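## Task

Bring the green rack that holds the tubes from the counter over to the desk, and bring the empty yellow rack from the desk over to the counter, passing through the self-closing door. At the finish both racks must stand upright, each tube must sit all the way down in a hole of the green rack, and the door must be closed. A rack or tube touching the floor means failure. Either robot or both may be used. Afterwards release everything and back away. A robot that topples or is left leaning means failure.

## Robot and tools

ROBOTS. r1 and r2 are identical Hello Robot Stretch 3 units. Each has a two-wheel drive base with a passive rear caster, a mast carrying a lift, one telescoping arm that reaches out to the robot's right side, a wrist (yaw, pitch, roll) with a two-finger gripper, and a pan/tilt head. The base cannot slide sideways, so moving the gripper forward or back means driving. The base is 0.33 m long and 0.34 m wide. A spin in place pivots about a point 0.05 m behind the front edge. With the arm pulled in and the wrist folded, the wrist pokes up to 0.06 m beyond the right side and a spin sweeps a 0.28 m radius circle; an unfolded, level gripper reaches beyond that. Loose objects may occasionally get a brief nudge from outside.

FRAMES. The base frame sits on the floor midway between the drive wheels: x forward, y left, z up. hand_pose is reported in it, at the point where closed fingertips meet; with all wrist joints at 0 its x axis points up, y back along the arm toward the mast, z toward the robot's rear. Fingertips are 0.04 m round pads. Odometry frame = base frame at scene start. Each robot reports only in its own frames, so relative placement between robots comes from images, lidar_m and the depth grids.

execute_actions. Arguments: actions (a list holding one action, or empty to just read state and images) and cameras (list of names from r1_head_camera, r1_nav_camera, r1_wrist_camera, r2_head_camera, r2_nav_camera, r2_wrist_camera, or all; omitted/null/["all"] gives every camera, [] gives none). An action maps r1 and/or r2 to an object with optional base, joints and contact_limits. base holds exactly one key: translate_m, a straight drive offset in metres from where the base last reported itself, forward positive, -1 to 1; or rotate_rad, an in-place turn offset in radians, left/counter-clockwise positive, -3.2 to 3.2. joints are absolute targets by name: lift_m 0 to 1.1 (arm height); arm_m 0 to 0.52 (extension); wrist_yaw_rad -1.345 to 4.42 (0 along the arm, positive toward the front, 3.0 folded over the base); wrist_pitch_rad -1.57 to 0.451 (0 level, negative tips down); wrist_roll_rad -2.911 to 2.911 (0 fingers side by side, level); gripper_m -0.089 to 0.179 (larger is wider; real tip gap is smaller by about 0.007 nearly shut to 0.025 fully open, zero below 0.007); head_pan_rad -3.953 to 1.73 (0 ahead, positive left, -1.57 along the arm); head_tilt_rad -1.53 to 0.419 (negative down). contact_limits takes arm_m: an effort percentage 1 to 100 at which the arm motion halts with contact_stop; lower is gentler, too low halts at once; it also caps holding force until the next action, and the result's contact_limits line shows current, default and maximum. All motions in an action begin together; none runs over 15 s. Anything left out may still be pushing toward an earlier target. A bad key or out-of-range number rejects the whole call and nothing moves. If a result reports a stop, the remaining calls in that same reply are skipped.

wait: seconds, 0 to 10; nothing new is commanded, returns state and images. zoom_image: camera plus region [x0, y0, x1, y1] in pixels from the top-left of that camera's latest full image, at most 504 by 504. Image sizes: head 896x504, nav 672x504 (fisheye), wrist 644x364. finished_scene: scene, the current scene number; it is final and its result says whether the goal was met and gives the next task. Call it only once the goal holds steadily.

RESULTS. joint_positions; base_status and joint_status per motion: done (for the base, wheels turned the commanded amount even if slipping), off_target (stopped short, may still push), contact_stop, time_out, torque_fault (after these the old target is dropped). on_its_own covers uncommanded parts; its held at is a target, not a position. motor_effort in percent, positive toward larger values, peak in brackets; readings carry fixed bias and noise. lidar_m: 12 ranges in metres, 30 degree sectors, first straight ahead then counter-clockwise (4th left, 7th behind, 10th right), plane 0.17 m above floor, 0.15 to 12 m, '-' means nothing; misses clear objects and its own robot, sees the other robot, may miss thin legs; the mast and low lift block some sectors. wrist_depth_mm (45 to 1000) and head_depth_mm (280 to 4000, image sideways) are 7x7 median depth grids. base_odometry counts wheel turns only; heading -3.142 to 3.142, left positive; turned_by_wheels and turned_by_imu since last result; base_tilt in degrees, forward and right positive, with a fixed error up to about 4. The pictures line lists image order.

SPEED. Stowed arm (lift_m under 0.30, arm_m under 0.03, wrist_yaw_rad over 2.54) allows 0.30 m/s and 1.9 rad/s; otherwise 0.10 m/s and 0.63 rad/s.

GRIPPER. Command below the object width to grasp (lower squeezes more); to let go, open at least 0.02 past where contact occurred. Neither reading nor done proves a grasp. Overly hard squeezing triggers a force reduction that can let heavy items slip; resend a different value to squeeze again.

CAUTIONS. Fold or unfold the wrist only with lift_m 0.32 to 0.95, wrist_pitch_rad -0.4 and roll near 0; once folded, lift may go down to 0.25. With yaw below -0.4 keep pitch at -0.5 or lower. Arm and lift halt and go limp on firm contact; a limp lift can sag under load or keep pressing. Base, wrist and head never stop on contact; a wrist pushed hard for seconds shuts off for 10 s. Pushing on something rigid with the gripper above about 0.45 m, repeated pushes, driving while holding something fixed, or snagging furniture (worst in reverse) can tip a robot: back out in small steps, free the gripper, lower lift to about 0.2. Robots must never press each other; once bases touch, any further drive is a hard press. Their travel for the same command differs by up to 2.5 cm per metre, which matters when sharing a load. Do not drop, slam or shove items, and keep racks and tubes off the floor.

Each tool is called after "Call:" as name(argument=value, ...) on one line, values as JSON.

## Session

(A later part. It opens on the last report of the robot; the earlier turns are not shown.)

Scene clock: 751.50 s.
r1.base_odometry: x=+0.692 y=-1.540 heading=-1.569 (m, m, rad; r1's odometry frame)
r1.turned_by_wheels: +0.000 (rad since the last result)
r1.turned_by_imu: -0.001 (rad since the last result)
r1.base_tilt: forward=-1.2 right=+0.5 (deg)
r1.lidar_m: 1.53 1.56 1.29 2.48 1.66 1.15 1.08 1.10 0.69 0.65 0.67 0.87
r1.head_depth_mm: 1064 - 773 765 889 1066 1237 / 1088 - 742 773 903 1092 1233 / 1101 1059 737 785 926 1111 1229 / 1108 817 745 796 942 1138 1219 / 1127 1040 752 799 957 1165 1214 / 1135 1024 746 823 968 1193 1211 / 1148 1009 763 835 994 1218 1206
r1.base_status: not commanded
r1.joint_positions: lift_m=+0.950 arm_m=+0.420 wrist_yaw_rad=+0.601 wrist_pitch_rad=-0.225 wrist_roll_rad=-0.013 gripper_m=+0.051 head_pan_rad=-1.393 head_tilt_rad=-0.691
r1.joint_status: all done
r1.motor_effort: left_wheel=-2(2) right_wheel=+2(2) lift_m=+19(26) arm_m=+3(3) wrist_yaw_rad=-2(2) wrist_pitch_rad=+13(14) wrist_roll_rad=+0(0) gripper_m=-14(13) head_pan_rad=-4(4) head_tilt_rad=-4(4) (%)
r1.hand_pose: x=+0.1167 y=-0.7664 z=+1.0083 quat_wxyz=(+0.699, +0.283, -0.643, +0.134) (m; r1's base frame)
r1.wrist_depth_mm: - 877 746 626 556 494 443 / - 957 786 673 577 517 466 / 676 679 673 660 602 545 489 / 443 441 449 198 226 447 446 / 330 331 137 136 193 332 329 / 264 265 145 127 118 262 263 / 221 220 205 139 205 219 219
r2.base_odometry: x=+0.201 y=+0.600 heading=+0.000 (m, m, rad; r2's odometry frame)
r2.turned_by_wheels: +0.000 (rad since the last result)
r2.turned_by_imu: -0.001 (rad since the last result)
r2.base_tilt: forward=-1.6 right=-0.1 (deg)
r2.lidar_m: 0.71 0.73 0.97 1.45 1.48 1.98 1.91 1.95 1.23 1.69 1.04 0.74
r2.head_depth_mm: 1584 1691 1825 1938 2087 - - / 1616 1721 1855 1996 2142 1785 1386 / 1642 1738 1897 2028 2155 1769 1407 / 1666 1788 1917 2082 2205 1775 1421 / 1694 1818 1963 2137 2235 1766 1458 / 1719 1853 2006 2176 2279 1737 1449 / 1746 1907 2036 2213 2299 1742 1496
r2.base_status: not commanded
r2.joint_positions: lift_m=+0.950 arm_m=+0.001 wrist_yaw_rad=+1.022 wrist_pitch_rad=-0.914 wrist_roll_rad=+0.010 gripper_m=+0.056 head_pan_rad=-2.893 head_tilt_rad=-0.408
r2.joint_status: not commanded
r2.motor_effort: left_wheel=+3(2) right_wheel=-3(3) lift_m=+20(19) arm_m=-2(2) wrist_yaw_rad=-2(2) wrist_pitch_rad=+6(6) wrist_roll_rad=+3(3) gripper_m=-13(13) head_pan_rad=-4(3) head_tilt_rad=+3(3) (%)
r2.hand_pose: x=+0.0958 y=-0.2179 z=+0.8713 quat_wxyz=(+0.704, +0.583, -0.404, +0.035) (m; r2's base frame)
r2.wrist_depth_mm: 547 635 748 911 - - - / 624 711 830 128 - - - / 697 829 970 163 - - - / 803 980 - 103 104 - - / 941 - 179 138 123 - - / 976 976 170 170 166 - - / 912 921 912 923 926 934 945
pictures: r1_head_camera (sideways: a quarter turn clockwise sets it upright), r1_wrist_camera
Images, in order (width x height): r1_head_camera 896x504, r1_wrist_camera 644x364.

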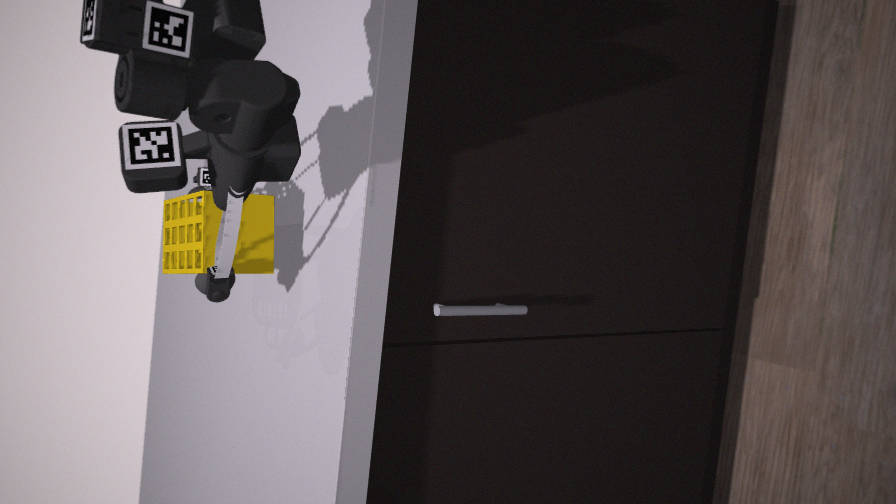

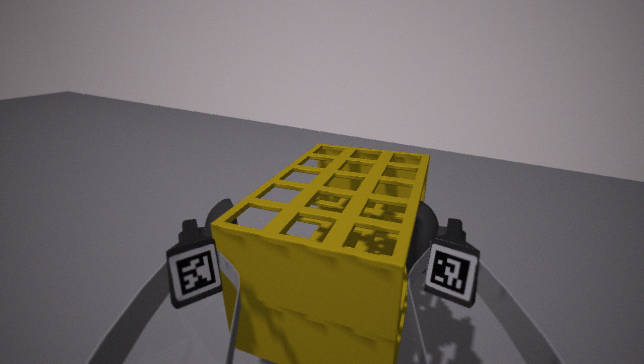

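Call:
execute_actions(actions=[{"r1":{"joints":{"lift_m":0.898}}}], cameras=[])

Call:
execute_actions(actions=[{"r1":{"joints":{"gripper_m":0.17}}}], cameras=[])

Call:
execute_actions(actions=[{"r1":{"joints":{"lift_m":1.02}}}], cameras=[])

Call:
execute_actions(actions=[{"r1":{"joints":{"arm_m":0.0,"wrist_yaw_rad":1.57},"base":{"translate_m":-0.5}}}], cameras=["r1_head_camera","r1_nav_camera"])

Scene clock: 764.37 s.
r1.base_odometry: x=+0.692 y=-1.540 heading=-1.569 (m, m, rad; r1's odometry frame)
r1.turned_by_wheels: +0.000 (rad since the last result)
r1.turned_by_imu: -0.001 (rad since the last result)
r1.base_tilt: forward=-1.1 right=+0.6 (deg)
r1.lidar_m: 1.53 1.56 1.28 2.48 1.66 1.15 1.08 1.11 0.69 0.65 0.67 0.87
r1.head_depth_mm: 1084 1150 718 763 892 1068 1242 / 1094 1163 701 774 907 1093 1227 / 1105 1166 709 788 921 1118 1224 / 1110 1045 740 798 938 1132 1230 / 1120 1041 749 799 954 1157 1216 / 1139 1023 746 822 971 1189 1209 / 1143 1013 764 833 991 1217 1200
r1.base_status: not commanded
r1.joint_positions: lift_m=+0.898 arm_m=+0.420 wrist_yaw_rad=+0.601 wrist_pitch_rad=-0.187 wrist_roll_rad=-0.008 gripper_m=+0.051 head_pan_rad=-1.393 head_tilt_rad=-0.691
r1.joint_status: all done
r1.motor_effort: left_wheel=-3(3) right_wheel=+4(4) lift_m=+16(16) arm_m=+3(3) wrist_yaw_rad=+0(1) wrist_pitch_rad=-7(13) wrist_roll_rad=-3(3) gripper_m=-13(14) head_pan_rad=-4(3) head_tilt_rad=-4(4) (%)
r1.hand_pose: x=+0.1183 y=-0.7687 z=+0.9656 quat_wxyz=(+0.695, +0.271, -0.650, +0.146) (m; r1's base frame)
r1.wrist_depth_mm: - 905 732 631 555 490 448 / - 959 793 673 582 514 465 / 615 604 603 593 582 529 485 / 372 372 368 195 231 365 364 / 268 268 137 135 168 266 266 / 210 209 144 127 117 207 208 / 172 172 161 138 165 171 170
r2.base_odometry: x=+0.201 y=+0.600 heading=+0.000 (m, m, rad; r2's odometry frame)
r2.turned_by_wheels: +0.000 (rad since the last result)
r2.turned_by_imu: -0.001 (rad since the last result)
r2.base_tilt: forward=-1.8 right=-0.1 (deg)
r2.lidar_m: 0.71 0.73 0.97 1.45 1.49 1.98 1.91 1.96 1.23 1.68 1.05 0.74
r2.head_depth_mm: 1591 1692 1818 1968 2068 - - / 1618 1718 1851 1998 2131 1803 1379 / 1655 1753 1862 2043 2156 1772 1423 / 1654 1800 1925 2077 2220 1765 1416 / 1688 1814 1957 2141 2215 1753 1458 / 1737 1851 1991 2165 2275 1750 1454 / 1769 1895 2053 2241 2275 1744 1506
r2.base_status: not commanded
r2.joint_positions: lift_m=+0.950 arm_m=+0.001 wrist_yaw_rad=+1.022 wrist_pitch_rad=-0.914 wrist_roll_rad=+0.010 gripper_m=+0.056 head_pan_rad=-2.893 head_tilt_rad=-0.408
r2.joint_status: not commanded
r2.motor_effort: left_wheel=+2(3) right_wheel=-3(3) lift_m=+19(19) arm_m=-2(2) wrist_yaw_rad=-2(2) wrist_pitch_rad=+6(6) wrist_roll_rad=+3(3) gripper_m=-13(14) head_pan_rad=-4(3) head_tilt_rad=+4(4) (%)
r2.hand_pose: x=+0.0958 y=-0.2179 z=+0.8713 quat_wxyz=(+0.704, +0.583, -0.404, +0.035) (m; r2's base frame)
r2.wrist_depth_mm: 551 636 748 898 - - - / 615 721 840 127 - - - / 697 839 985 163 - - - / 801 984 - 103 104 - - / 928 - 179 139 123 - - / 964 991 170 169 166 - - / 907 908 914 910 913 952 947
pictures: none
No camera images: the call's "cameras" was empty. Leave "cameras" out to get every camera's image.

Scene clock: 766.07 s.
r1.base_odometry: x=+0.692 y=-1.540 heading=-1.569 (m, m, rad; r1's odometry frame)
r1.turned_by_wheels: +0.000 (rad since the last result)
r1.turned_by_imu: +0.000 (rad since the last result)
r1.base_tilt: forward=-1.1 right=+0.7 (deg)
r1.lidar_m: 1.53 1.56 1.29 2.48 1.66 1.15 1.08 1.11 0.69 0.65 0.67 0.87
r1.head_depth_mm: 1078 1152 719 762 894 1067 1243 / 1092 1157 700 775 903 1089 1223 / 1102 1130 708 785 922 1118 1227 / 1109 1046 737 797 939 1140 1226 / 1131 1037 735 803 959 1163 1212 / 1140 1020 746 822 969 1185 1212 / 1143 1009 764 838 989 1218 1207
r1.base_status: not commanded
r1.joint_positions: lift_m=+0.898 arm_m=+0.420 wrist_yaw_rad=+0.601 wrist_pitch_rad=-0.212 wrist_roll_rad=-0.008 gripper_m=+0.170 head_pan_rad=-1.393 head_tilt_rad=-0.691
r1.joint_status: all done
r1.motor_effort: left_wheel=-2(3) right_wheel=+3(4) lift_m=+18(18) arm_m=+3(3) wrist_yaw_rad=-1(1) wrist_pitch_rad=+7(7) wrist_roll_rad=-3(3) gripper_m=+0(84) head_pan_rad=-3(3) head_tilt_rad=-4(4) (%)
r1.hand_pose: x=+0.1173 y=-0.7672 z=+0.9594 quat_wxyz=(+0.697, +0.279, -0.646, +0.137) (m; r1's base frame)
r1.wrist_depth_mm: - 886 732 630 552 492 444 / - 911 794 673 583 513 461 / 533 531 528 529 515 511 473 / 341 342 340 169 233 335 338 / 252 264 134 122 224 262 247 / 206 189 150 128 182 193 200 / 159 164 158 141 152 163 163
r2.base_odometry: x=+0.201 y=+0.600 heading=+0.000 (m, m, rad; r2's odometry frame)
r2.turned_by_wheels: +0.000 (rad since the last result)
r2.turned_by_imu: +0.000 (rad since the last result)
r2.base_tilt: forward=-1.6 right=-0.2 (deg)
r2.lidar_m: 0.71 0.73 0.97 1.45 1.49 1.98 1.91 1.96 1.23 1.69 1.05 0.74
r2.head_depth_mm: 1591 1704 1813 1931 2071 - - / 1616 1720 1843 2002 2127 1785 1390 / 1635 1726 1863 2044 2170 1756 1424 / 1666 1773 1917 2068 2204 1768 1420 / 1693 1807 1964 2113 2237 1747 1455 / 1738 1863 2000 2155 2281 1748 1458 / 1763 1901 2053 2224 2295 1747 1499
r2.base_status: not commanded
r2.joint_positions: lift_m=+0.950 arm_m=+0.001 wrist_yaw_rad=+1.022 wrist_pitch_rad=-0.914 wrist_roll_rad=+0.010 gripper_m=+0.056 head_pan_rad=-2.893 head_tilt_rad=-0.408
r2.joint_status: not commanded
r2.motor_effort: left_wheel=+2(2) right_wheel=-3(3) lift_m=+19(19) arm_m=-2(2) wrist_yaw_rad=-2(2) wrist_pitch_rad=+6(6) wrist_roll_rad=+3(3) gripper_m=-14(13) head_pan_rad=-4(3) head_tilt_rad=+4(2) (%)
r2.hand_pose: x=+0.0958 y=-0.2179 z=+0.8713 quat_wxyz=(+0.704, +0.583, -0.404, +0.035) (m; r2's base frame)
r2.wrist_depth_mm: 555 627 746 904 - - - / 615 716 851 127 - - - / 704 828 974 163 - - - / 809 986 - 103 104 - - / 920 - 179 139 123 - - / 959 979 170 170 166 - - / 897 908 901 909 921 944 962
pictures: none
No camera images: the call's "cameras" was empty. Leave "cameras" out to get every camera's image.

Scene clock: 768.00 s.
r1.base_odometry: x=+0.692 y=-1.540 heading=-1.569 (m, m, rad; r1's odometry frame)
r1.turned_by_wheels: +0.000 (rad since the last result)
r1.turned_by_imu: +0.000 (rad since the last result)
r1.base_tilt: forward=-1.1 right=+0.5 (deg)
r1.lidar_m: 1.53 1.56 1.29 2.48 1.66 1.15 1.08 1.11 0.69 0.65 0.67 0.87
r1.head_depth_mm: - 1029 782 762 891 1073 1236 / - 965 768 774 904 1087 1233 / 1116 962 764 786 922 1111 1229 / 1110 1014 744 796 937 1138 1220 / 1127 986 749 799 954 1162 1214 / 1136 1017 745 822 972 1192 1211 / 1145 1013 764 834 991 1213 1204
r1.base_status: not commanded
r1.joint_positions: lift_m=+1.020 arm_m=+0.420 wrist_yaw_rad=+0.601 wrist_pitch_rad=-0.213 wrist_roll_rad=-0.008 gripper_m=+0.170 head_pan_rad=-1.393 head_tilt_rad=-0.691
r1.joint_status: all done
r1.motor_effort: left_wheel=-3(3) right_wheel=+3(3) lift_m=+25(25) arm_m=+3(3) wrist_yaw_rad=-1(1) wrist_pitch_rad=+7(7) wrist_roll_rad=-3(3) gripper_m=+0(0) head_pan_rad=-4(5) head_tilt_rad=-4(4) (%)
r1.hand_pose: x=+0.1172 y=-0.7672 z=+1.0808 quat_wxyz=(+0.697, +0.279, -0.646, +0.137) (m; r1's base frame)
r1.wrist_depth_mm: - 887 731 626 557 498 442 / - 959 803 685 585 512 466 / 982 954 845 710 615 547 488 / 628 634 627 623 620 571 508 / 464 496 461 463 460 478 456 / 376 352 368 285 349 356 372 / 294 303 303 240 292 300 301
r2.base_odometry: x=+0.201 y=+0.600 heading=+0.000 (m, m, rad; r2's odometry frame)
r2.turned_by_wheels: +0.000 (rad since the last result)
r2.turned_by_imu: +0.000 (rad since the last result)
r2.base_tilt: forward=-1.7 right=-0.2 (deg)
r2.lidar_m: 0.71 0.73 0.97 1.45 1.49 1.98 1.91 1.96 1.23 1.68 1.05 0.74
r2.head_depth_mm: 1587 1692 1809 1941 2069 - - / 1614 1716 1844 1990 2125 1798 1385 / 1652 1744 1856 2047 2139 1756 1421 / 1678 1762 1933 2071 2194 1775 1419 / 1715 1822 1967 2114 2236 1754 1459 / 1735 1868 2030 2162 2285 1751 1460 / 1761 1897 2062 2218 2291 1751 1486
r2.base_status: not commanded
r2.joint_positions: lift_m=+0.950 arm_m=+0.001 wrist_yaw_rad=+1.022 wrist_pitch_rad=-0.914 wrist_roll_rad=+0.010 gripper_m=+0.056 head_pan_rad=-2.893 head_tilt_rad=-0.408
r2.joint_status: not commanded
r2.motor_effort: left_wheel=+2(2) right_wheel=-3(3) lift_m=+19(19) arm_m=-2(2) wrist_yaw_rad=-2(2) wrist_pitch_rad=+6(6) wrist_roll_rad=+3(3) gripper_m=-13(14) head_pan_rad=-4(3) head_tilt_rad=+3(4) (%)
r2.hand_pose: x=+0.0958 y=-0.2179 z=+0.8713 quat_wxyz=(+0.704, +0.583, -0.404, +0.035) (m; r2's base frame)
r2.wrist_depth_mm: 553 627 752 907 - - - / 618 711 839 128 - - - / 705 833 953 163 - - - / 810 959 - 103 104 - - / 930 - 180 138 123 - - / 930 978 170 169 166 - - / 892 893 916 896 933 944 937
pictures: none
No camera images: the call's "cameras" was empty. Leave "cameras" out to get every camera's image.

Scene clock: 773.97 s.
r1.base_odometry: x=+0.691 y=-1.040 heading=-1.569 (m, m, rad; r1's odometry frame)
r1.turned_by_wheels: +0.000 (rad since the last result)
r1.turned_by_imu: +0.002 (rad since the last result)
r1.base_tilt: forward=-1.2 right=+0.5 (deg)
r1.lidar_m: 2.03 1.62 1.67 2.44 0.88 0.62 0.59 0.60 0.78 0.69 0.70 0.92
r1.head_depth_mm: 1112 1238 1347 - - - 1231 / 1121 1249 1381 - - - 1214 / 1138 1267 1433 1632 1735 - 1221 / 1145 1052 819 901 1124 - 1199 / 1160 1033 780 842 948 - 1184 / 1169 1021 772 - - - 1190 / 1182 1013 765 - - - 1188
r1.base_status: done
r1.joint_positions: lift_m=+1.020 arm_m=+0.000 wrist_yaw_rad=+1.569 wrist_pitch_rad=-0.213 wrist_roll_rad=-0.008 gripper_m=+0.170 head_pan_rad=-1.393 head_tilt_rad=-0.691
r1.joint_status: all done
r1.motor_effort: left_wheel=-2(7) right_wheel=+3(4) lift_m=+25(25) arm_m=-4(6) wrist_yaw_rad=+1(3) wrist_pitch_rad=+7(7) wrist_roll_rad=-2(3) gripper_m=+0(0) head_pan_rad=-4(2) head_tilt_rad=-4(4) (%)
r1.hand_pose: x=+0.2240 y=-0.1457 z=+1.0808 quat_wxyz=(+0.553, +0.548, -0.442, +0.446) (m; r1's base frame)
r1.wrist_depth_mm: - - - - - - - / - - - - - - - / - - - - - 975 975 / - - - - - 800 598 / - - - - - 916 544 / - - - - - 933 540 / - - - - - 809 610
r2.base_odometry: x=+0.201 y=+0.600 heading=+0.000 (m, m, rad; r2's odometry frame)
r2.turned_by_wheels: +0.000 (rad since the last result)
r2.turned_by_imu: -0.001 (rad since the last result)
r2.base_tilt: forward=-1.5 right=-0.1 (deg)
r2.lidar_m: 0.71 0.73 0.97 1.45 1.48 1.98 1.91 1.60 1.77 1.68 1.05 0.74
r2.head_depth_mm: 1586 1684 1813 1959 2065 - - / 1615 1713 1843 2024 2115 1802 1374 / 1634 1723 1873 2045 2154 1772 1419 / 1669 1783 1931 2072 2194 1774 1416 / 1702 1816 1953 2114 2238 1763 1460 / 1741 1856 2013 2180 2297 1760 1449 / 1769 1879 2054 2181 1926 1725 1484
r2.base_status: not commanded
r2.joint_positions: lift_m=+0.950 arm_m=+0.001 wrist_yaw_rad=+1.022 wrist_pitch_rad=-0.914 wrist_roll_rad=+0.010 gripper_m=+0.056 head_pan_rad=-2.893 head_tilt_rad=-0.408
r2.joint_status: not commanded
r2.motor_effort: left_wheel=+2(2) right_wheel=-3(3) lift_m=+20(19) arm_m=-2(2) wrist_yaw_rad=-2(2) wrist_pitch_rad=+6(6) wrist_roll_rad=+3(3) gripper_m=-13(14) head_pan_rad=-4(3) head_tilt_rad=+3(3) (%)
r2.hand_pose: x=+0.0958 y=-0.2179 z=+0.8713 quat_wxyz=(+0.704, +0.583, -0.404, +0.035) (m; r2's base frame)
r2.wrist_depth_mm: 552 634 740 893 - - - / 613 714 832 128 - - - / 701 827 956 163 - - - / 810 996 - 103 104 - - / 952 - 179 139 123 - - / 972 970 170 170 166 - - / 914 911 906 921 913 933 930
pictures: r1_head_camera (sideways: a quarter turn clockwise sets it upright), r1_nav_camera (sideways: a quarter turn counterclockwise sets it upright)
Images, in order (width x height): r1_head_camera 896x504, r1_nav_camera 672x504.

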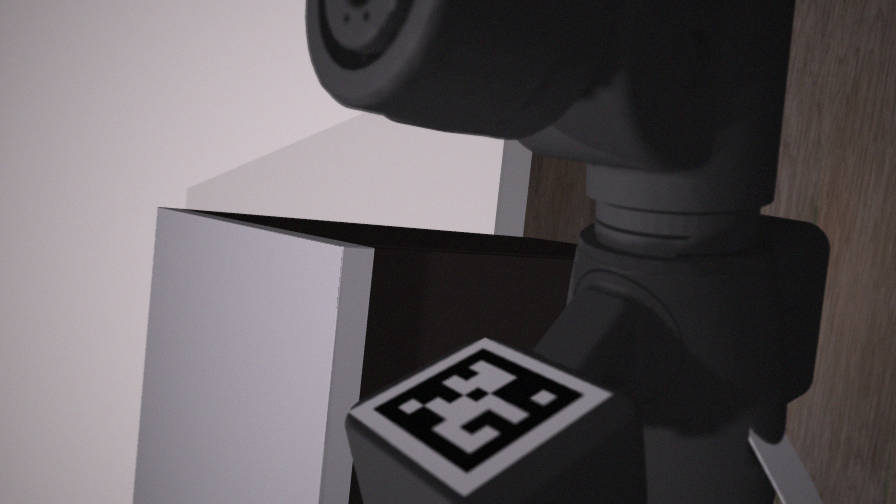

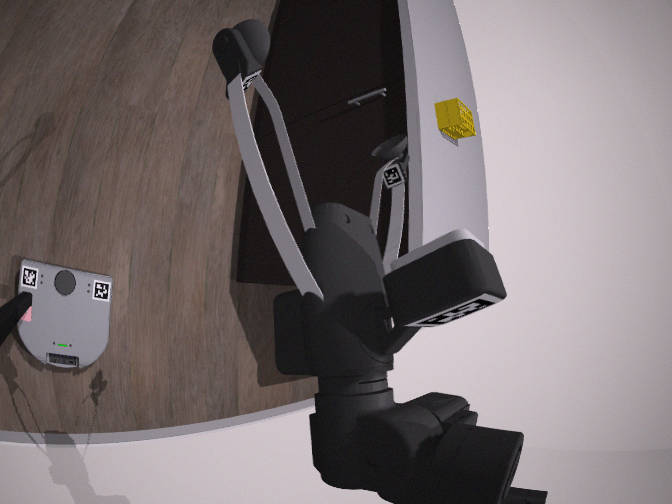

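Call:
execute_actions(actions=[{"r1":{"base":{"translate_m":0.3},"joints":{"wrist_yaw_rad":0.0,"wrist_pitch_rad":0.0,"gripper_m":0.12,"head_pan_rad":-1.57,"head_tilt_rad":-0.2}}}], cameras=[])

Call:
execute_actions(actions=[{"r1":{"base":{"rotate_rad":-1.57}}}], cameras=[])

Call:
execute_actions(actions=[{"r1":{"base":{"translate_m":-0.9}}}], cameras=["r1_head_camera","r1_wrist_camera","r1_nav_camera"])

Scene clock: 786.33 s.
r1.base_odometry: x=+0.692 y=-1.340 heading=-1.569 (m, m, rad; r1's odometry frame)
r1.turned_by_wheels: +0.000 (rad since the last result)
r1.turned_by_imu: -0.002 (rad since the last result)
r1.base_tilt: forward=-1.1 right=+0.5 (deg)
r1.lidar_m: 1.73 1.77 1.41 2.47 1.36 0.94 0.89 0.90 0.70 0.67 0.68 0.89
r1.head_depth_mm: 1174 1219 1269 1321 1372 - - / 1167 1205 1260 1301 1353 - - / 1160 1199 1243 1290 1118 - - / 1149 1191 1236 1286 1096 - - / 1135 1180 1230 1274 1051 679 718 / 1128 1167 1216 1265 1004 695 718 / 1119 1164 1197 1247 998 692 710
r1.base_status: done
r1.joint_positions: lift_m=+1.020 arm_m=+0.000 wrist_yaw_rad=+0.003 wrist_pitch_rad=-0.023 wrist_roll_rad=-0.008 gripper_m=+0.120 head_pan_rad=-1.563 head_tilt_rad=-0.211
r1.joint_status: all done
r1.motor_effort: left_wheel=-2(4) right_wheel=+2(8) lift_m=+25(25) arm_m=-4(4) wrist_yaw_rad=-2(4) wrist_pitch_rad=+13(11) wrist_roll_rad=-3(3) gripper_m=-1(84) head_pan_rad=-3(17) head_tilt_rad=+5(33) (%)
r1.hand_pose: x=-0.0208 y=-0.4008 z=+1.1284 quat_wxyz=(+0.710, +0.010, -0.704, -0.008) (m; r1's base frame)
r1.wrist_depth_mm: 886 892 935 968 984 - 856 / 901 932 975 - - - 867 / 959 957 - - - - 882 / 979 - - - - - 879 / 721 573 725 713 - - 866 / 513 515 513 513 527 - 897 / 431 442 473 490 504 - 857
r2.base_odometry: x=+0.201 y=+0.600 heading=+0.000 (m, m, rad; r2's odometry frame)
r2.turned_by_wheels: +0.000 (rad since the last result)
r2.turned_by_imu: -0.002 (rad since the last result)
r2.base_tilt: forward=-1.6 right=-0.2 (deg)
r2.lidar_m: 0.71 0.72 0.97 1.45 1.49 1.99 1.90 1.36 1.40 1.68 1.05 0.74
r2.head_depth_mm: 1587 1683 1812 1969 2077 - - / 1620 1723 1846 1992 2131 1795 1387 / 1643 1740 1870 2040 2143 1754 1421 / 1668 1800 1923 2067 2198 1764 1421 / 1716 1823 1958 2149 2249 1757 1448 / 1735 1846 2015 2167 2269 1759 1458 / 1773 1897 2063 2250 2275 1750 1506
r2.base_status: not commanded
r2.joint_positions: lift_m=+0.950 arm_m=+0.001 wrist_yaw_rad=+1.022 wrist_pitch_rad=-0.914 wrist_roll_rad=+0.010 gripper_m=+0.056 head_pan_rad=-2.893 head_tilt_rad=-0.408
r2.joint_status: not commanded
r2.motor_effort: left_wheel=+2(2) right_wheel=-3(3) lift_m=+20(19) arm_m=-2(2) wrist_yaw_rad=-2(2) wrist_pitch_rad=+6(6) wrist_roll_rad=+3(3) gripper_m=-14(12) head_pan_rad=-3(4) head_tilt_rad=+4(3) (%)
r2.hand_pose: x=+0.0958 y=-0.2179 z=+0.8713 quat_wxyz=(+0.704, +0.583, -0.404, +0.035) (m; r2's base frame)
r2.wrist_depth_mm: 557 629 745 903 - - - / 610 719 848 127 - - - / 697 832 970 163 - - - / 798 975 - 103 104 - - / 934 - 179 139 123 - - / 960 984 170 170 166 - - / 911 906 915 913 927 926 951
pictures: none
No camera images: the call's "cameras" was empty. Leave "cameras" out to get every camera's image.

Scene clock: 789.77 s.
r1.base_odometry: x=+0.692 y=-1.340 heading=-3.139 (m, m, rad; r1's odometry frame)
r1.turned_by_wheels: -1.570 (rad since the last result)
r1.turned_by_imu: -1.569 (rad since the last result)
r1.base_tilt: forward=-1.1 right=+0.5 (deg)
r1.lidar_m: 0.66 0.68 0.89 1.73 1.77 1.41 2.47 1.35 0.94 0.88 0.91 0.70
r1.head_depth_mm: 791 821 853 888 926 - - / 787 815 849 883 918 - - / 780 808 844 871 904 - - / 777 806 836 869 899 - - / 771 798 829 859 894 935 975 / 766 791 822 852 891 929 967 / 760 788 815 850 886 918 961
r1.base_status: done
r1.joint_positions: lift_m=+1.020 arm_m=+0.000 wrist_yaw_rad=+0.002 wrist_pitch_rad=-0.023 wrist_roll_rad=-0.008 gripper_m=+0.120 head_pan_rad=-1.563 head_tilt_rad=-0.211
r1.joint_status: not commanded
r1.motor_effort: left_wheel=+2(8) right_wheel=-3(8) lift_m=+25(25) arm_m=-4(4) wrist_yaw_rad=-2(2) wrist_pitch_rad=+13(13) wrist_roll_rad=-3(3) gripper_m=+0(0) head_pan_rad=-3(4) head_tilt_rad=+4(5) (%)
r1.hand_pose: x=-0.0210 y=-0.4008 z=+1.1285 quat_wxyz=(+0.710, +0.009, -0.704, -0.008) (m; r1's base frame)
r1.wrist_depth_mm: 547 568 574 591 603 612 632 / 570 586 591 607 633 646 643 / 591 611 613 630 646 654 671 / 605 627 641 654 671 687 710 / 627 650 672 687 695 731 737 / 660 667 693 714 740 751 764 / 676 701 713 745 753 792 811
r2.base_odometry: x=+0.201 y=+0.600 heading=+0.000 (m, m, rad; r2's odometry frame)
r2.turned_by_wheels: +0.000 (rad since the last result)
r2.turned_by_imu: -0.001 (rad since the last result)
r2.base_tilt: forward=-1.6 right=-0.2 (deg)
r2.lidar_m: 0.71 0.73 0.96 1.45 1.49 1.97 1.90 1.95 1.28 1.69 1.04 0.74
r2.head_depth_mm: 1596 1695 1813 1953 2079 - - / 1618 1712 1838 1982 2133 1788 1384 / 1645 1742 1868 2005 2152 1768 1413 / 1676 1784 1919 2094 2192 1758 1421 / 1703 1825 1965 2132 2232 1743 1461 / 1740 1878 2010 2162 2256 1741 1449 / 1757 1879 2050 2208 2315 1742 1493
r2.base_status: not commanded
r2.joint_positions: lift_m=+0.950 arm_m=+0.001 wrist_yaw_rad=+1.022 wrist_pitch_rad=-0.914 wrist_roll_rad=+0.010 gripper_m=+0.056 head_pan_rad=-2.893 head_tilt_rad=-0.408
r2.joint_status: not commanded
r2.motor_effort: left_wheel=+3(2) right_wheel=-3(3) lift_m=+19(19) arm_m=-2(2) wrist_yaw_rad=-2(2) wrist_pitch_rad=+6(6) wrist_roll_rad=+3(3) gripper_m=-13(13) head_pan_rad=-4(4) head_tilt_rad=+2(3) (%)
r2.hand_pose: x=+0.0958 y=-0.2179 z=+0.8713 quat_wxyz=(+0.704, +0.583, -0.404, +0.035) (m; r2's base frame)
r2.wrist_depth_mm: 553 626 747 905 - - - / 613 716 840 128 - - - / 695 824 966 163 - - - / 804 969 - 103 104 - - / 946 - 179 139 123 - - / 951 964 170 170 166 - - / 901 917 927 898 917 942 937
pictures: none
No camera images: the call's "cameras" was empty. Leave "cameras" out to get every camera's image.

Scene clock: 799.70 s.
r1.base_odometry: x=+1.592 y=-1.337 heading=-3.139 (m, m, rad; r1's odometry frame)
r1.turned_by_wheels: +0.000 (rad since the last result)
r1.turned_by_imu: +0.003 (rad since the last result)
r1.base_tilt: forward=-1.0 right=+0.5 (deg)
r1.lidar_m: 1.56 1.60 1.77 0.95 1.71 1.66 1.57 1.42 0.99 0.94 0.95 1.26
r1.head_depth_mm: 840 877 909 949 984 - - / 833 868 903 939 972 - - / 832 863 894 933 964 - - / 826 855 887 926 958 - - / 824 851 880 914 949 1001 1040 / 815 845 869 901 939 986 1031 / 806 833 860 896 932 976 1017
r1.base_status: done
r1.joint_positions: lift_m=+1.020 arm_m=+0.000 wrist_yaw_rad=+0.002 wrist_pitch_rad=-0.023 wrist_roll_rad=-0.008 gripper_m=+0.120 head_pan_rad=-1.563 head_tilt_rad=-0.211
r1.joint_status: not commanded
r1.motor_effort: left_wheel=+2(4) right_wheel=-2(8) lift_m=+25(25) arm_m=-4(4) wrist_yaw_rad=-2(1) wrist_pitch_rad=+14(13) wrist_roll_rad=-3(2) gripper_m=-1(0) head_pan_rad=-3(3) head_tilt_rad=+5(5) (%)
r1.hand_pose: x=-0.0210 y=-0.4008 z=+1.1285 quat_wxyz=(+0.710, +0.009, -0.704, -0.008) (m; r1's base frame)
r1.wrist_depth_mm: 596 604 619 646 646 665 683 / 608 636 636 655 672 699 709 / 645 641 658 690 697 719 742 / 662 676 684 703 740 753 763 / 691 701 704 743 756 778 800 / 710 721 743 774 791 818 837 / 734 771 781 815 831 848 882
r2.base_odometry: x=+0.201 y=+0.600 heading=+0.000 (m, m, rad; r2's odometry frame)
r2.turned_by_wheels: +0.000 (rad since the last result)
r2.turned_by_imu: -0.002 (rad since the last result)
r2.base_tilt: forward=-1.7 right=-0.2 (deg)
r2.lidar_m: 0.71 0.73 0.96 1.45 1.48 1.98 0.81 1.95 1.76 1.68 1.04 0.74
r2.head_depth_mm: 1592 1639 1814 1948 2077 - - / 1607 710 1845 1995 2142 1784 1248 / 694 718 793 1977 2042 1653 1178 / 1638 1761 1912 2085 2217 1766 1293 / 1692 1825 1942 2111 2240 1766 1452 / 1724 1871 2001 2161 2285 1751 1456 / 1758 1892 2044 2229 2303 1749 1504
r2.base_status: not commanded
r2.joint_positions: lift_m=+0.950 arm_m=+0.001 wrist_yaw_rad=+1.022 wrist_pitch_rad=-0.914 wrist_roll_rad=+0.010 gripper_m=+0.056 head_pan_rad=-2.893 head_tilt_rad=-0.408
r2.joint_status: not commanded
r2.motor_effort: left_wheel=+2(3) right_wheel=-3(3) lift_m=+20(19) arm_m=-2(2) wrist_yaw_rad=-2(2) wrist_pitch_rad=+6(6) wrist_roll_rad=+3(3) gripper_m=-14(13) head_pan_rad=-4(3) head_tilt_rad=+3(3) (%)
r2.hand_pose: x=+0.0958 y=-0.2179 z=+0.8713 quat_wxyz=(+0.704, +0.583, -0.404, +0.035) (m; r2's base frame)
r2.wrist_depth_mm: 550 629 741 891 - - - / 612 718 842 127 - - - / 699 834 974 163 - - - / 817 987 - 103 104 - - / 950 - 179 139 123 - - / 969 980 171 170 166 - - / 885 909 912 925 926 925 966
pictures: r1_head_camera (sideways: a quarter turn clockwise sets it upright), r1_nav_camera (sideways: a quarter turn counterclockwise sets it upright), r1_wrist_camera
Images, in order (width x height): r1_head_camera 896x504, r1_nav_camera 672x504, r1_wrist_camera 644x364.

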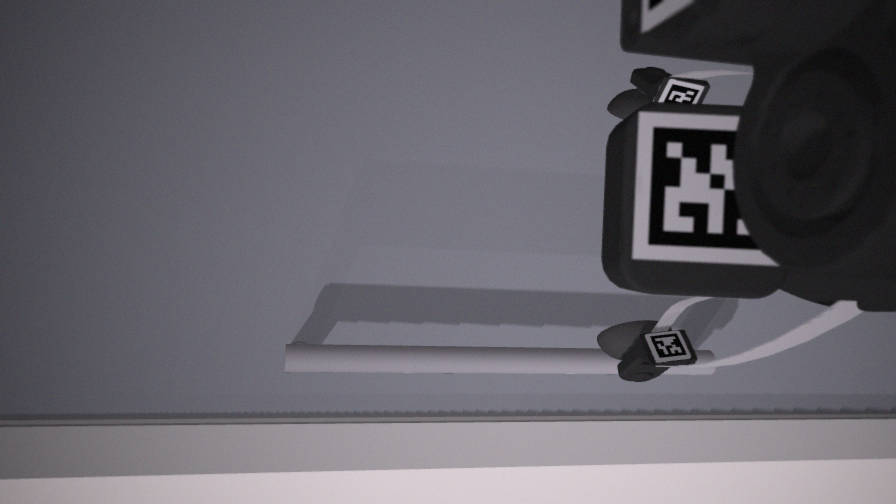

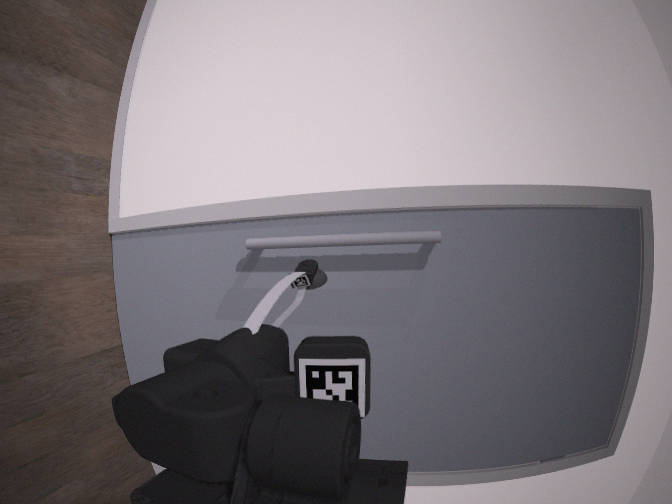

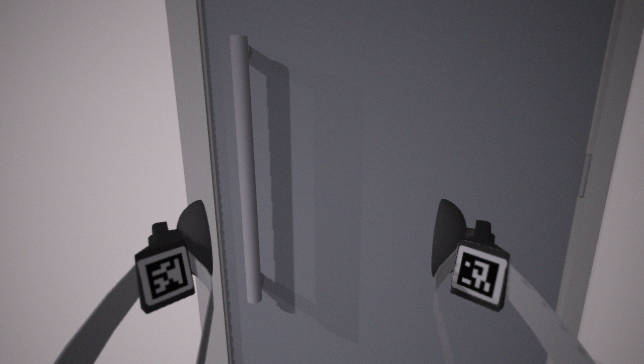

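Call:
execute_actions(actions=[{"r1":{"base":{"translate_m":0.15},"joints":{"arm_m":0.38}}}], cameras=["r1_wrist_camera"])

Scene clock: 820.03 s.
r1.base_odometry: x=+1.442 y=-1.338 heading=-3.138 (m, m, rad; r1's odometry frame)
r1.turned_by_wheels: +0.000 (rad since the last result)
r1.turned_by_imu: -0.002 (rad since the last result)
r1.base_tilt: forward=-1.2 right=+0.5 (deg)
r1.lidar_m: 1.41 1.45 1.78 1.68 0.98 1.82 1.72 1.41 0.98 0.92 0.95 1.25
r1.head_depth_mm: 833 864 901 924 - 1018 1067 / 828 859 893 916 973 1014 1058 / 822 857 886 - 967 1005 1049 / 821 850 871 905 953 994 1043 / 800 836 869 899 940 977 1024 / 808 836 866 905 938 978 1020 / 800 829 862 897 931 967 1009
r1.base_status: done
r1.joint_positions: lift_m=+1.020 arm_m=+0.380 wrist_yaw_rad=+0.001 wrist_pitch_rad=-0.022 wrist_roll_rad=-0.008 gripper_m=+0.120 head_pan_rad=-1.563 head_tilt_rad=-0.211
r1.joint_status: all done
r1.motor_effort: left_wheel=+1(9) right_wheel=-2(5) lift_m=+25(25) arm_m=+3(7) wrist_yaw_rad=-1(2) wrist_pitch_rad=+12(13) wrist_roll_rad=-2(3) gripper_m=+0(1) head_pan_rad=-3(2) head_tilt_rad=+6(6) (%)
r1.hand_pose: x=-0.0211 y=-0.7804 z=+1.1288 quat_wxyz=(+0.710, +0.009, -0.704, -0.008) (m; r1's base frame)
r1.wrist_depth_mm: 266 271 276 284 293 297 308 / 277 280 277 291 304 310 317 / 285 291 290 301 315 322 331 / 297 302 300 314 325 335 345 / 305 312 319 326 343 348 361 / 320 323 324 340 354 369 376 / 331 343 343 355 373 388 400
r2.base_odometry: x=+0.201 y=+0.600 heading=+0.000 (m, m, rad; r2's odometry frame)
r2.turned_by_wheels: +0.000 (rad since the last result)
r2.turned_by_imu: -0.002 (rad since the last result)
r2.base_tilt: forward=-1.6 right=-0.2 (deg)
r2.lidar_m: 0.71 0.73 0.97 1.45 1.49 1.98 1.90 0.84 1.76 1.69 1.05 0.74
r2.head_depth_mm: 1592 1686 1812 1957 2058 - - / 1622 1710 1846 1986 2146 1795 1383 / 1634 1695 1863 2035 2154 1755 1347 / 1662 743 1926 2043 2176 1701 1228 / 855 759 1917 2086 2102 1698 1242 / 1700 1849 1992 2187 2285 1772 1451 / 1762 1889 2046 2189 2271 1727 1493
r2.base_status: not commanded
r2.joint_positions: lift_m=+0.950 arm_m=+0.001 wrist_yaw_rad=+1.022 wrist_pitch_rad=-0.914 wrist_roll_rad=+0.010 gripper_m=+0.056 head_pan_rad=-2.893 head_tilt_rad=-0.408
r2.joint_status: not commanded
r2.motor_effort: left_wheel=+3(3) right_wheel=-3(3) lift_m=+19(19) arm_m=-2(2) wrist_yaw_rad=-2(2) wrist_pitch_rad=+6(6) wrist_roll_rad=+3(3) gripper_m=-13(14) head_pan_rad=-3(3) head_tilt_rad=+4(3) (%)
r2.hand_pose: x=+0.0958 y=-0.2179 z=+0.8713 quat_wxyz=(+0.704, +0.583, -0.404, +0.035) (m; r2's base frame)
r2.wrist_depth_mm: 551 629 742 900 - - - / 621 716 844 127 - - - / 703 828 962 164 - - - / 806 967 - 103 104 - - / 945 - 179 139 123 - - / 955 986 170 170 165 - - / 888 915 897 901 931 943 950
pictures: r1_wrist_camera
Images, in order (width x height): r1_wrist_camera 644x364.

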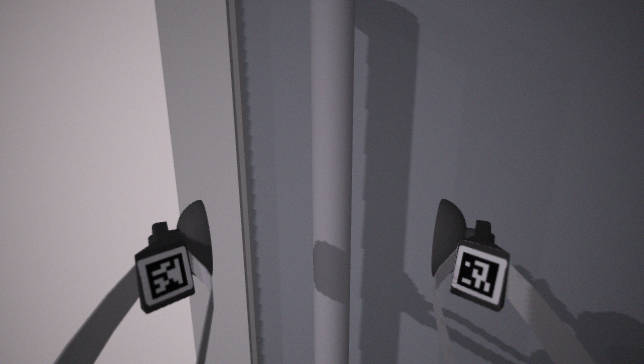

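Call:
execute_actions(actions=[{"r1":{"joints":{"gripper_m":0.08,"arm_m":0.445}}}], cameras=["r1_wrist_camera"])

Call:
execute_actions(actions=[{"r1":{"joints":{"gripper_m":0.0}}}], cameras=["r1_wrist_camera"])

Call:
execute_actions(actions=[{"r1":{"joints":{"arm_m":0.33},"base":{"translate_m":-0.03}}}], cameras=["r1_wrist_camera","r1_nav_camera"])

Scene clock: 829.67 s.
r1.base_odometry: x=+1.442 y=-1.338 heading=-3.138 (m, m, rad; r1's odometry frame)
r1.turned_by_wheels: +0.000 (rad since the last result)
r1.turned_by_imu: -0.001 (rad since the last result)
r1.base_tilt: forward=-1.1 right=+0.6 (deg)
r1.lidar_m: 1.41 1.44 1.78 1.68 0.98 1.82 1.72 1.41 0.99 0.92 0.95 1.25
r1.head_depth_mm: 837 867 900 925 988 1023 1070 / 830 863 893 - 974 1012 1060 / 822 853 886 - 964 997 1051 / 817 849 869 897 953 991 1046 / 801 835 866 898 937 974 1030 / 810 831 865 903 938 976 1024 / 803 832 860 896 928 969 1018
r1.base_status: not commanded
r1.joint_positions: lift_m=+1.020 arm_m=+0.445 wrist_yaw_rad=+0.001 wrist_pitch_rad=-0.022 wrist_roll_rad=-0.008 gripper_m=+0.080 head_pan_rad=-1.563 head_tilt_rad=-0.211
r1.joint_status: all done
r1.motor_effort: left_wheel=+1(1) right_wheel=-2(2) lift_m=+25(25) arm_m=+3(0) wrist_yaw_rad=-1(1) wrist_pitch_rad=+12(12) wrist_roll_rad=-3(3) gripper_m=+0(83) head_pan_rad=-3(3) head_tilt_rad=+6(5) (%)
r1.hand_pose: x=-0.0211 y=-0.8454 z=+1.1288 quat_wxyz=(+0.710, +0.009, -0.704, -0.008) (m; r1's base frame)
r1.wrist_depth_mm: 212 207 221 157 233 237 243 / 220 213 229 164 241 246 253 / 228 224 237 169 251 257 264 / 235 233 245 176 260 266 276 / 244 245 256 185 270 279 286 / 255 258 268 195 284 294 298 / 264 262 267 279 296 303 312
r2.base_odometry: x=+0.201 y=+0.600 heading=+0.000 (m, m, rad; r2's odometry frame)
r2.turned_by_wheels: +0.000 (rad since the last result)
r2.turned_by_imu: -0.001 (rad since the last result)
r2.base_tilt: forward=-1.5 right=-0.1 (deg)
r2.lidar_m: 0.71 0.73 0.96 1.44 1.49 1.98 1.90 0.84 1.76 1.69 1.04 0.74
r2.head_depth_mm: 1595 1696 1813 1946 2094 - - / 1604 1717 1850 1995 2133 1810 1397 / 1646 1691 1874 2050 2147 1759 1346 / 1649 746 1927 2041 2174 1696 1229 / 857 759 1916 2072 2116 1694 1240 / 1718 1850 2012 2166 2268 1747 1452 / 1762 1890 2054 2229 2283 1735 1491
r2.base_status: not commanded
r2.joint_positions: lift_m=+0.950 arm_m=+0.001 wrist_yaw_rad=+1.022 wrist_pitch_rad=-0.914 wrist_roll_rad=+0.010 gripper_m=+0.056 head_pan_rad=-2.893 head_tilt_rad=-0.408
r2.joint_status: not commanded
r2.motor_effort: left_wheel=+3(2) right_wheel=-3(3) lift_m=+19(19) arm_m=-2(2) wrist_yaw_rad=-2(3) wrist_pitch_rad=+6(6) wrist_roll_rad=+3(3) gripper_m=-13(13) head_pan_rad=-3(3) head_tilt_rad=+5(3) (%)
r2.hand_pose: x=+0.0958 y=-0.2179 z=+0.8713 quat_wxyz=(+0.704, +0.583, -0.404, +0.035) (m; r2's base frame)
r2.wrist_depth_mm: 545 634 732 900 - - - / 610 717 845 127 - - - / 703 838 979 163 - - - / 813 991 - 103 104 - - / 944 - 179 139 123 - - / 960 994 170 170 166 - - / 904 903 920 902 921 951 938
pictures: r1_wrist_camera
Images, in order (width x height): r1_wrist_camera 644x364.

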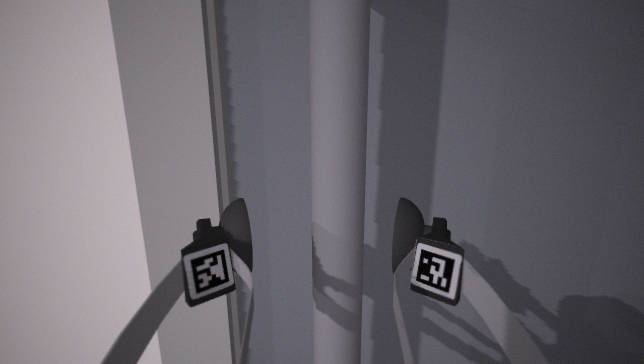

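Scene clock: 830.97 s.
r1.base_odometry: x=+1.442 y=-1.338 heading=-3.139 (m, m, rad; r1's odometry frame)
r1.turned_by_wheels: +0.000 (rad since the last result)
r1.turned_by_imu: -0.001 (rad since the last result)
r1.base_tilt: forward=-1.2 right=+0.5 (deg)
r1.lidar_m: 1.41 1.44 1.78 1.68 0.98 1.82 1.72 1.41 0.98 0.92 0.95 1.25
r1.head_depth_mm: 835 869 901 928 986 1020 1067 / 829 864 895 - 971 1014 1063 / 826 854 886 - 963 1004 1047 / 821 850 869 906 947 993 1039 / 803 835 864 899 936 981 1026 / 807 834 867 904 939 977 1020 / 802 831 862 897 928 975 1014
r1.base_status: not commanded
r1.joint_positions: lift_m=+1.020 arm_m=+0.445 wrist_yaw_rad=-0.015 wrist_pitch_rad=-0.022 wrist_roll_rad=-0.008 gripper_m=+0.000 head_pan_rad=-1.563 head_tilt_rad=-0.211
r1.joint_status: all done
r1.motor_effort: left_wheel=-5(5) right_wheel=+11(10) lift_m=+25(25) arm_m=+3(3) wrist_yaw_rad=+12(11) wrist_pitch_rad=+12(13) wrist_roll_rad=-3(2) gripper_m=-8(81) head_pan_rad=-3(3) head_tilt_rad=+5(5) (%)
r1.hand_pose: x=-0.0252 y=-0.8453 z=+1.1288 quat_wxyz=(+0.710, +0.003, -0.704, -0.013) (m; r1's base frame)
r1.wrist_depth_mm: 211 204 222 157 234 243 250 / 217 211 229 163 243 249 257 / 224 221 237 169 252 260 267 / 232 230 246 177 262 271 281 / 242 240 254 179 273 285 292 / 251 251 252 192 287 296 307 / 261 263 277 202 298 313 322
r2.base_odometry: x=+0.201 y=+0.600 heading=+0.000 (m, m, rad; r2's odometry frame)
r2.turned_by_wheels: +0.000 (rad since the last result)
r2.turned_by_imu: +0.000 (rad since the last result)
r2.base_tilt: forward=-1.7 right=-0.3 (deg)
r2.lidar_m: 0.71 0.73 0.97 1.45 1.49 1.99 1.91 0.84 1.76 1.68 1.05 0.74
r2.head_depth_mm: 1586 1696 1808 1952 2079 - - / 1615 1715 1834 1978 2134 1796 1381 / 1643 1694 1877 2020 2142 1757 1339 / 1662 743 1915 2049 2174 1696 1218 / 855 760 1927 2090 2100 1692 1244 / 1707 1851 2012 2176 2290 1749 1453 / 1778 1888 2053 2231 2275 1750 1494
r2.base_status: not commanded
r2.joint_positions: lift_m=+0.950 arm_m=+0.001 wrist_yaw_rad=+1.022 wrist_pitch_rad=-0.914 wrist_roll_rad=+0.010 gripper_m=+0.056 head_pan_rad=-2.893 head_tilt_rad=-0.408
r2.joint_status: not commanded
r2.motor_effort: left_wheel=+2(2) right_wheel=-3(3) lift_m=+20(19) arm_m=-2(2) wrist_yaw_rad=-2(2) wrist_pitch_rad=+6(6) wrist_roll_rad=+3(3) gripper_m=-14(14) head_pan_rad=-3(4) head_tilt_rad=+3(3) (%)
r2.hand_pose: x=+0.0958 y=-0.2179 z=+0.8713 quat_wxyz=(+0.704, +0.583, -0.404, +0.035) (m; r2's base frame)
r2.wrist_depth_mm: 548 628 747 896 - - - / 623 718 827 127 - - - / 695 829 963 163 - - - / 787 975 - 103 104 - - / 937 - 179 139 123 - - / 941 992 170 169 166 - - / 914 911 919 915 923 949 954
pictures: r1_wrist_camera
Images, in order (width x height): r1_wrist_camera 644x364.

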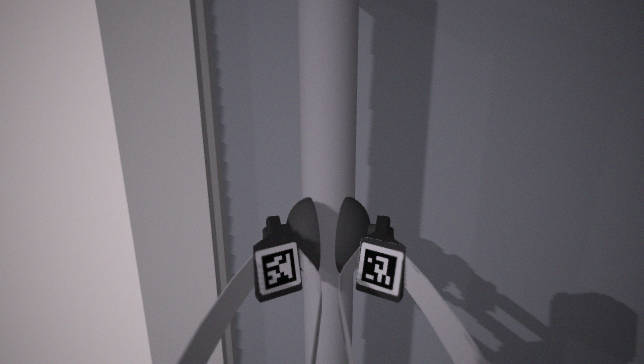

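Scene clock: 833.07 s.
r1.base_odometry: x=+1.472 y=-1.338 heading=-3.139 (m, m, rad; r1's odometry frame)
r1.turned_by_wheels: +0.000 (rad since the last result)
r1.turned_by_imu: +0.000 (rad since the last result)
r1.base_tilt: forward=-1.2 right=+0.6 (deg)
r1.lidar_m: 1.44 1.47 1.78 1.68 0.98 1.79 1.69 1.41 0.98 0.92 0.96 1.25
r1.head_depth_mm: 836 869 903 928 - 1019 1071 / 830 858 891 920 984 1018 1066 / 822 857 887 - 979 1008 1049 / 816 850 872 906 957 1002 1038 / 810 835 872 907 945 984 1030 / 805 833 867 900 936 980 1019 / 803 831 861 897 934 976 1009
r1.base_status: done
r1.joint_positions: lift_m=+1.020 arm_m=+0.330 wrist_yaw_rad=-0.002 wrist_pitch_rad=-0.022 wrist_roll_rad=-0.008 gripper_m=+0.000 head_pan_rad=-1.563 head_tilt_rad=-0.211
r1.joint_status: all done
r1.motor_effort: left_wheel=+1(12) right_wheel=-2(9) lift_m=+25(25) arm_m=-4(2) wrist_yaw_rad=+1(11) wrist_pitch_rad=+12(12) wrist_roll_rad=-3(2) gripper_m=-1(7) head_pan_rad=-3(4) head_tilt_rad=+5(6) (%)
r1.hand_pose: x=-0.0219 y=-0.7309 z=+1.1288 quat_wxyz=(+0.710, +0.008, -0.704, -0.009) (m; r1's base frame)
r1.wrist_depth_mm: 312 313 327 331 343 348 357 / 324 326 334 342 356 363 372 / 331 335 347 352 368 374 385 / 343 352 360 369 383 393 401 / 355 365 371 - 397 408 421 / 370 382 379 402 421 430 439 / 385 398 405 417 436 444 464
r2.base_odometry: x=+0.201 y=+0.600 heading=+0.000 (m, m, rad; r2's odometry frame)
r2.turned_by_wheels: +0.000 (rad since the last result)
r2.turned_by_imu: +0.000 (rad since the last result)
r2.base_tilt: forward=-1.6 right=-0.2 (deg)
r2.lidar_m: 0.71 0.73 0.96 1.45 1.48 1.98 0.84 0.84 1.77 1.68 1.05 0.74
r2.head_depth_mm: 1581 1706 1801 1948 2087 - - / 1622 1711 1846 1985 2115 1810 1384 / 1645 738 1856 2042 2177 1761 1302 / 1634 740 1839 2019 2127 1444 1181 / 1635 883 1960 2124 2238 1763 1375 / 1727 1870 2004 2170 2292 1758 1455 / 1757 1922 2059 2237 2278 1745 1484
r2.base_status: not commanded
r2.joint_positions: lift_m=+0.950 arm_m=+0.001 wrist_yaw_rad=+1.022 wrist_pitch_rad=-0.914 wrist_roll_rad=+0.010 gripper_m=+0.056 head_pan_rad=-2.893 head_tilt_rad=-0.408
r2.joint_status: not commanded
r2.motor_effort: left_wheel=+3(2) right_wheel=-3(3) lift_m=+20(19) arm_m=-2(2) wrist_yaw_rad=-2(3) wrist_pitch_rad=+6(6) wrist_roll_rad=+3(3) gripper_m=-13(13) head_pan_rad=-4(3) head_tilt_rad=+4(4) (%)
r2.hand_pose: x=+0.0958 y=-0.2179 z=+0.8713 quat_wxyz=(+0.704, +0.583, -0.404, +0.035) (m; r2's base frame)
r2.wrist_depth_mm: 553 638 748 897 - - - / 616 717 839 127 - - - / 695 828 969 163 - - - / 790 989 - 103 104 - - / 934 - 180 139 123 - - / 950 992 170 169 166 - - / 902 916 913 918 927 945 966
pictures: r1_nav_camera (sideways: a quarter turn counterclockwise sets it upright), r1_wrist_camera
Images, in order (width x height): r1_nav_camera 672x504, r1_wrist_camera 644x364.

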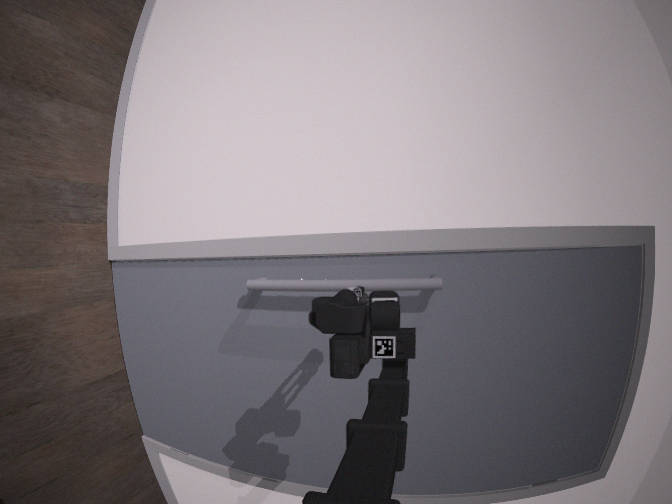

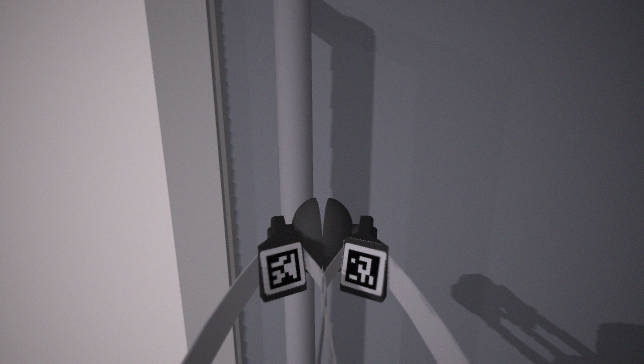

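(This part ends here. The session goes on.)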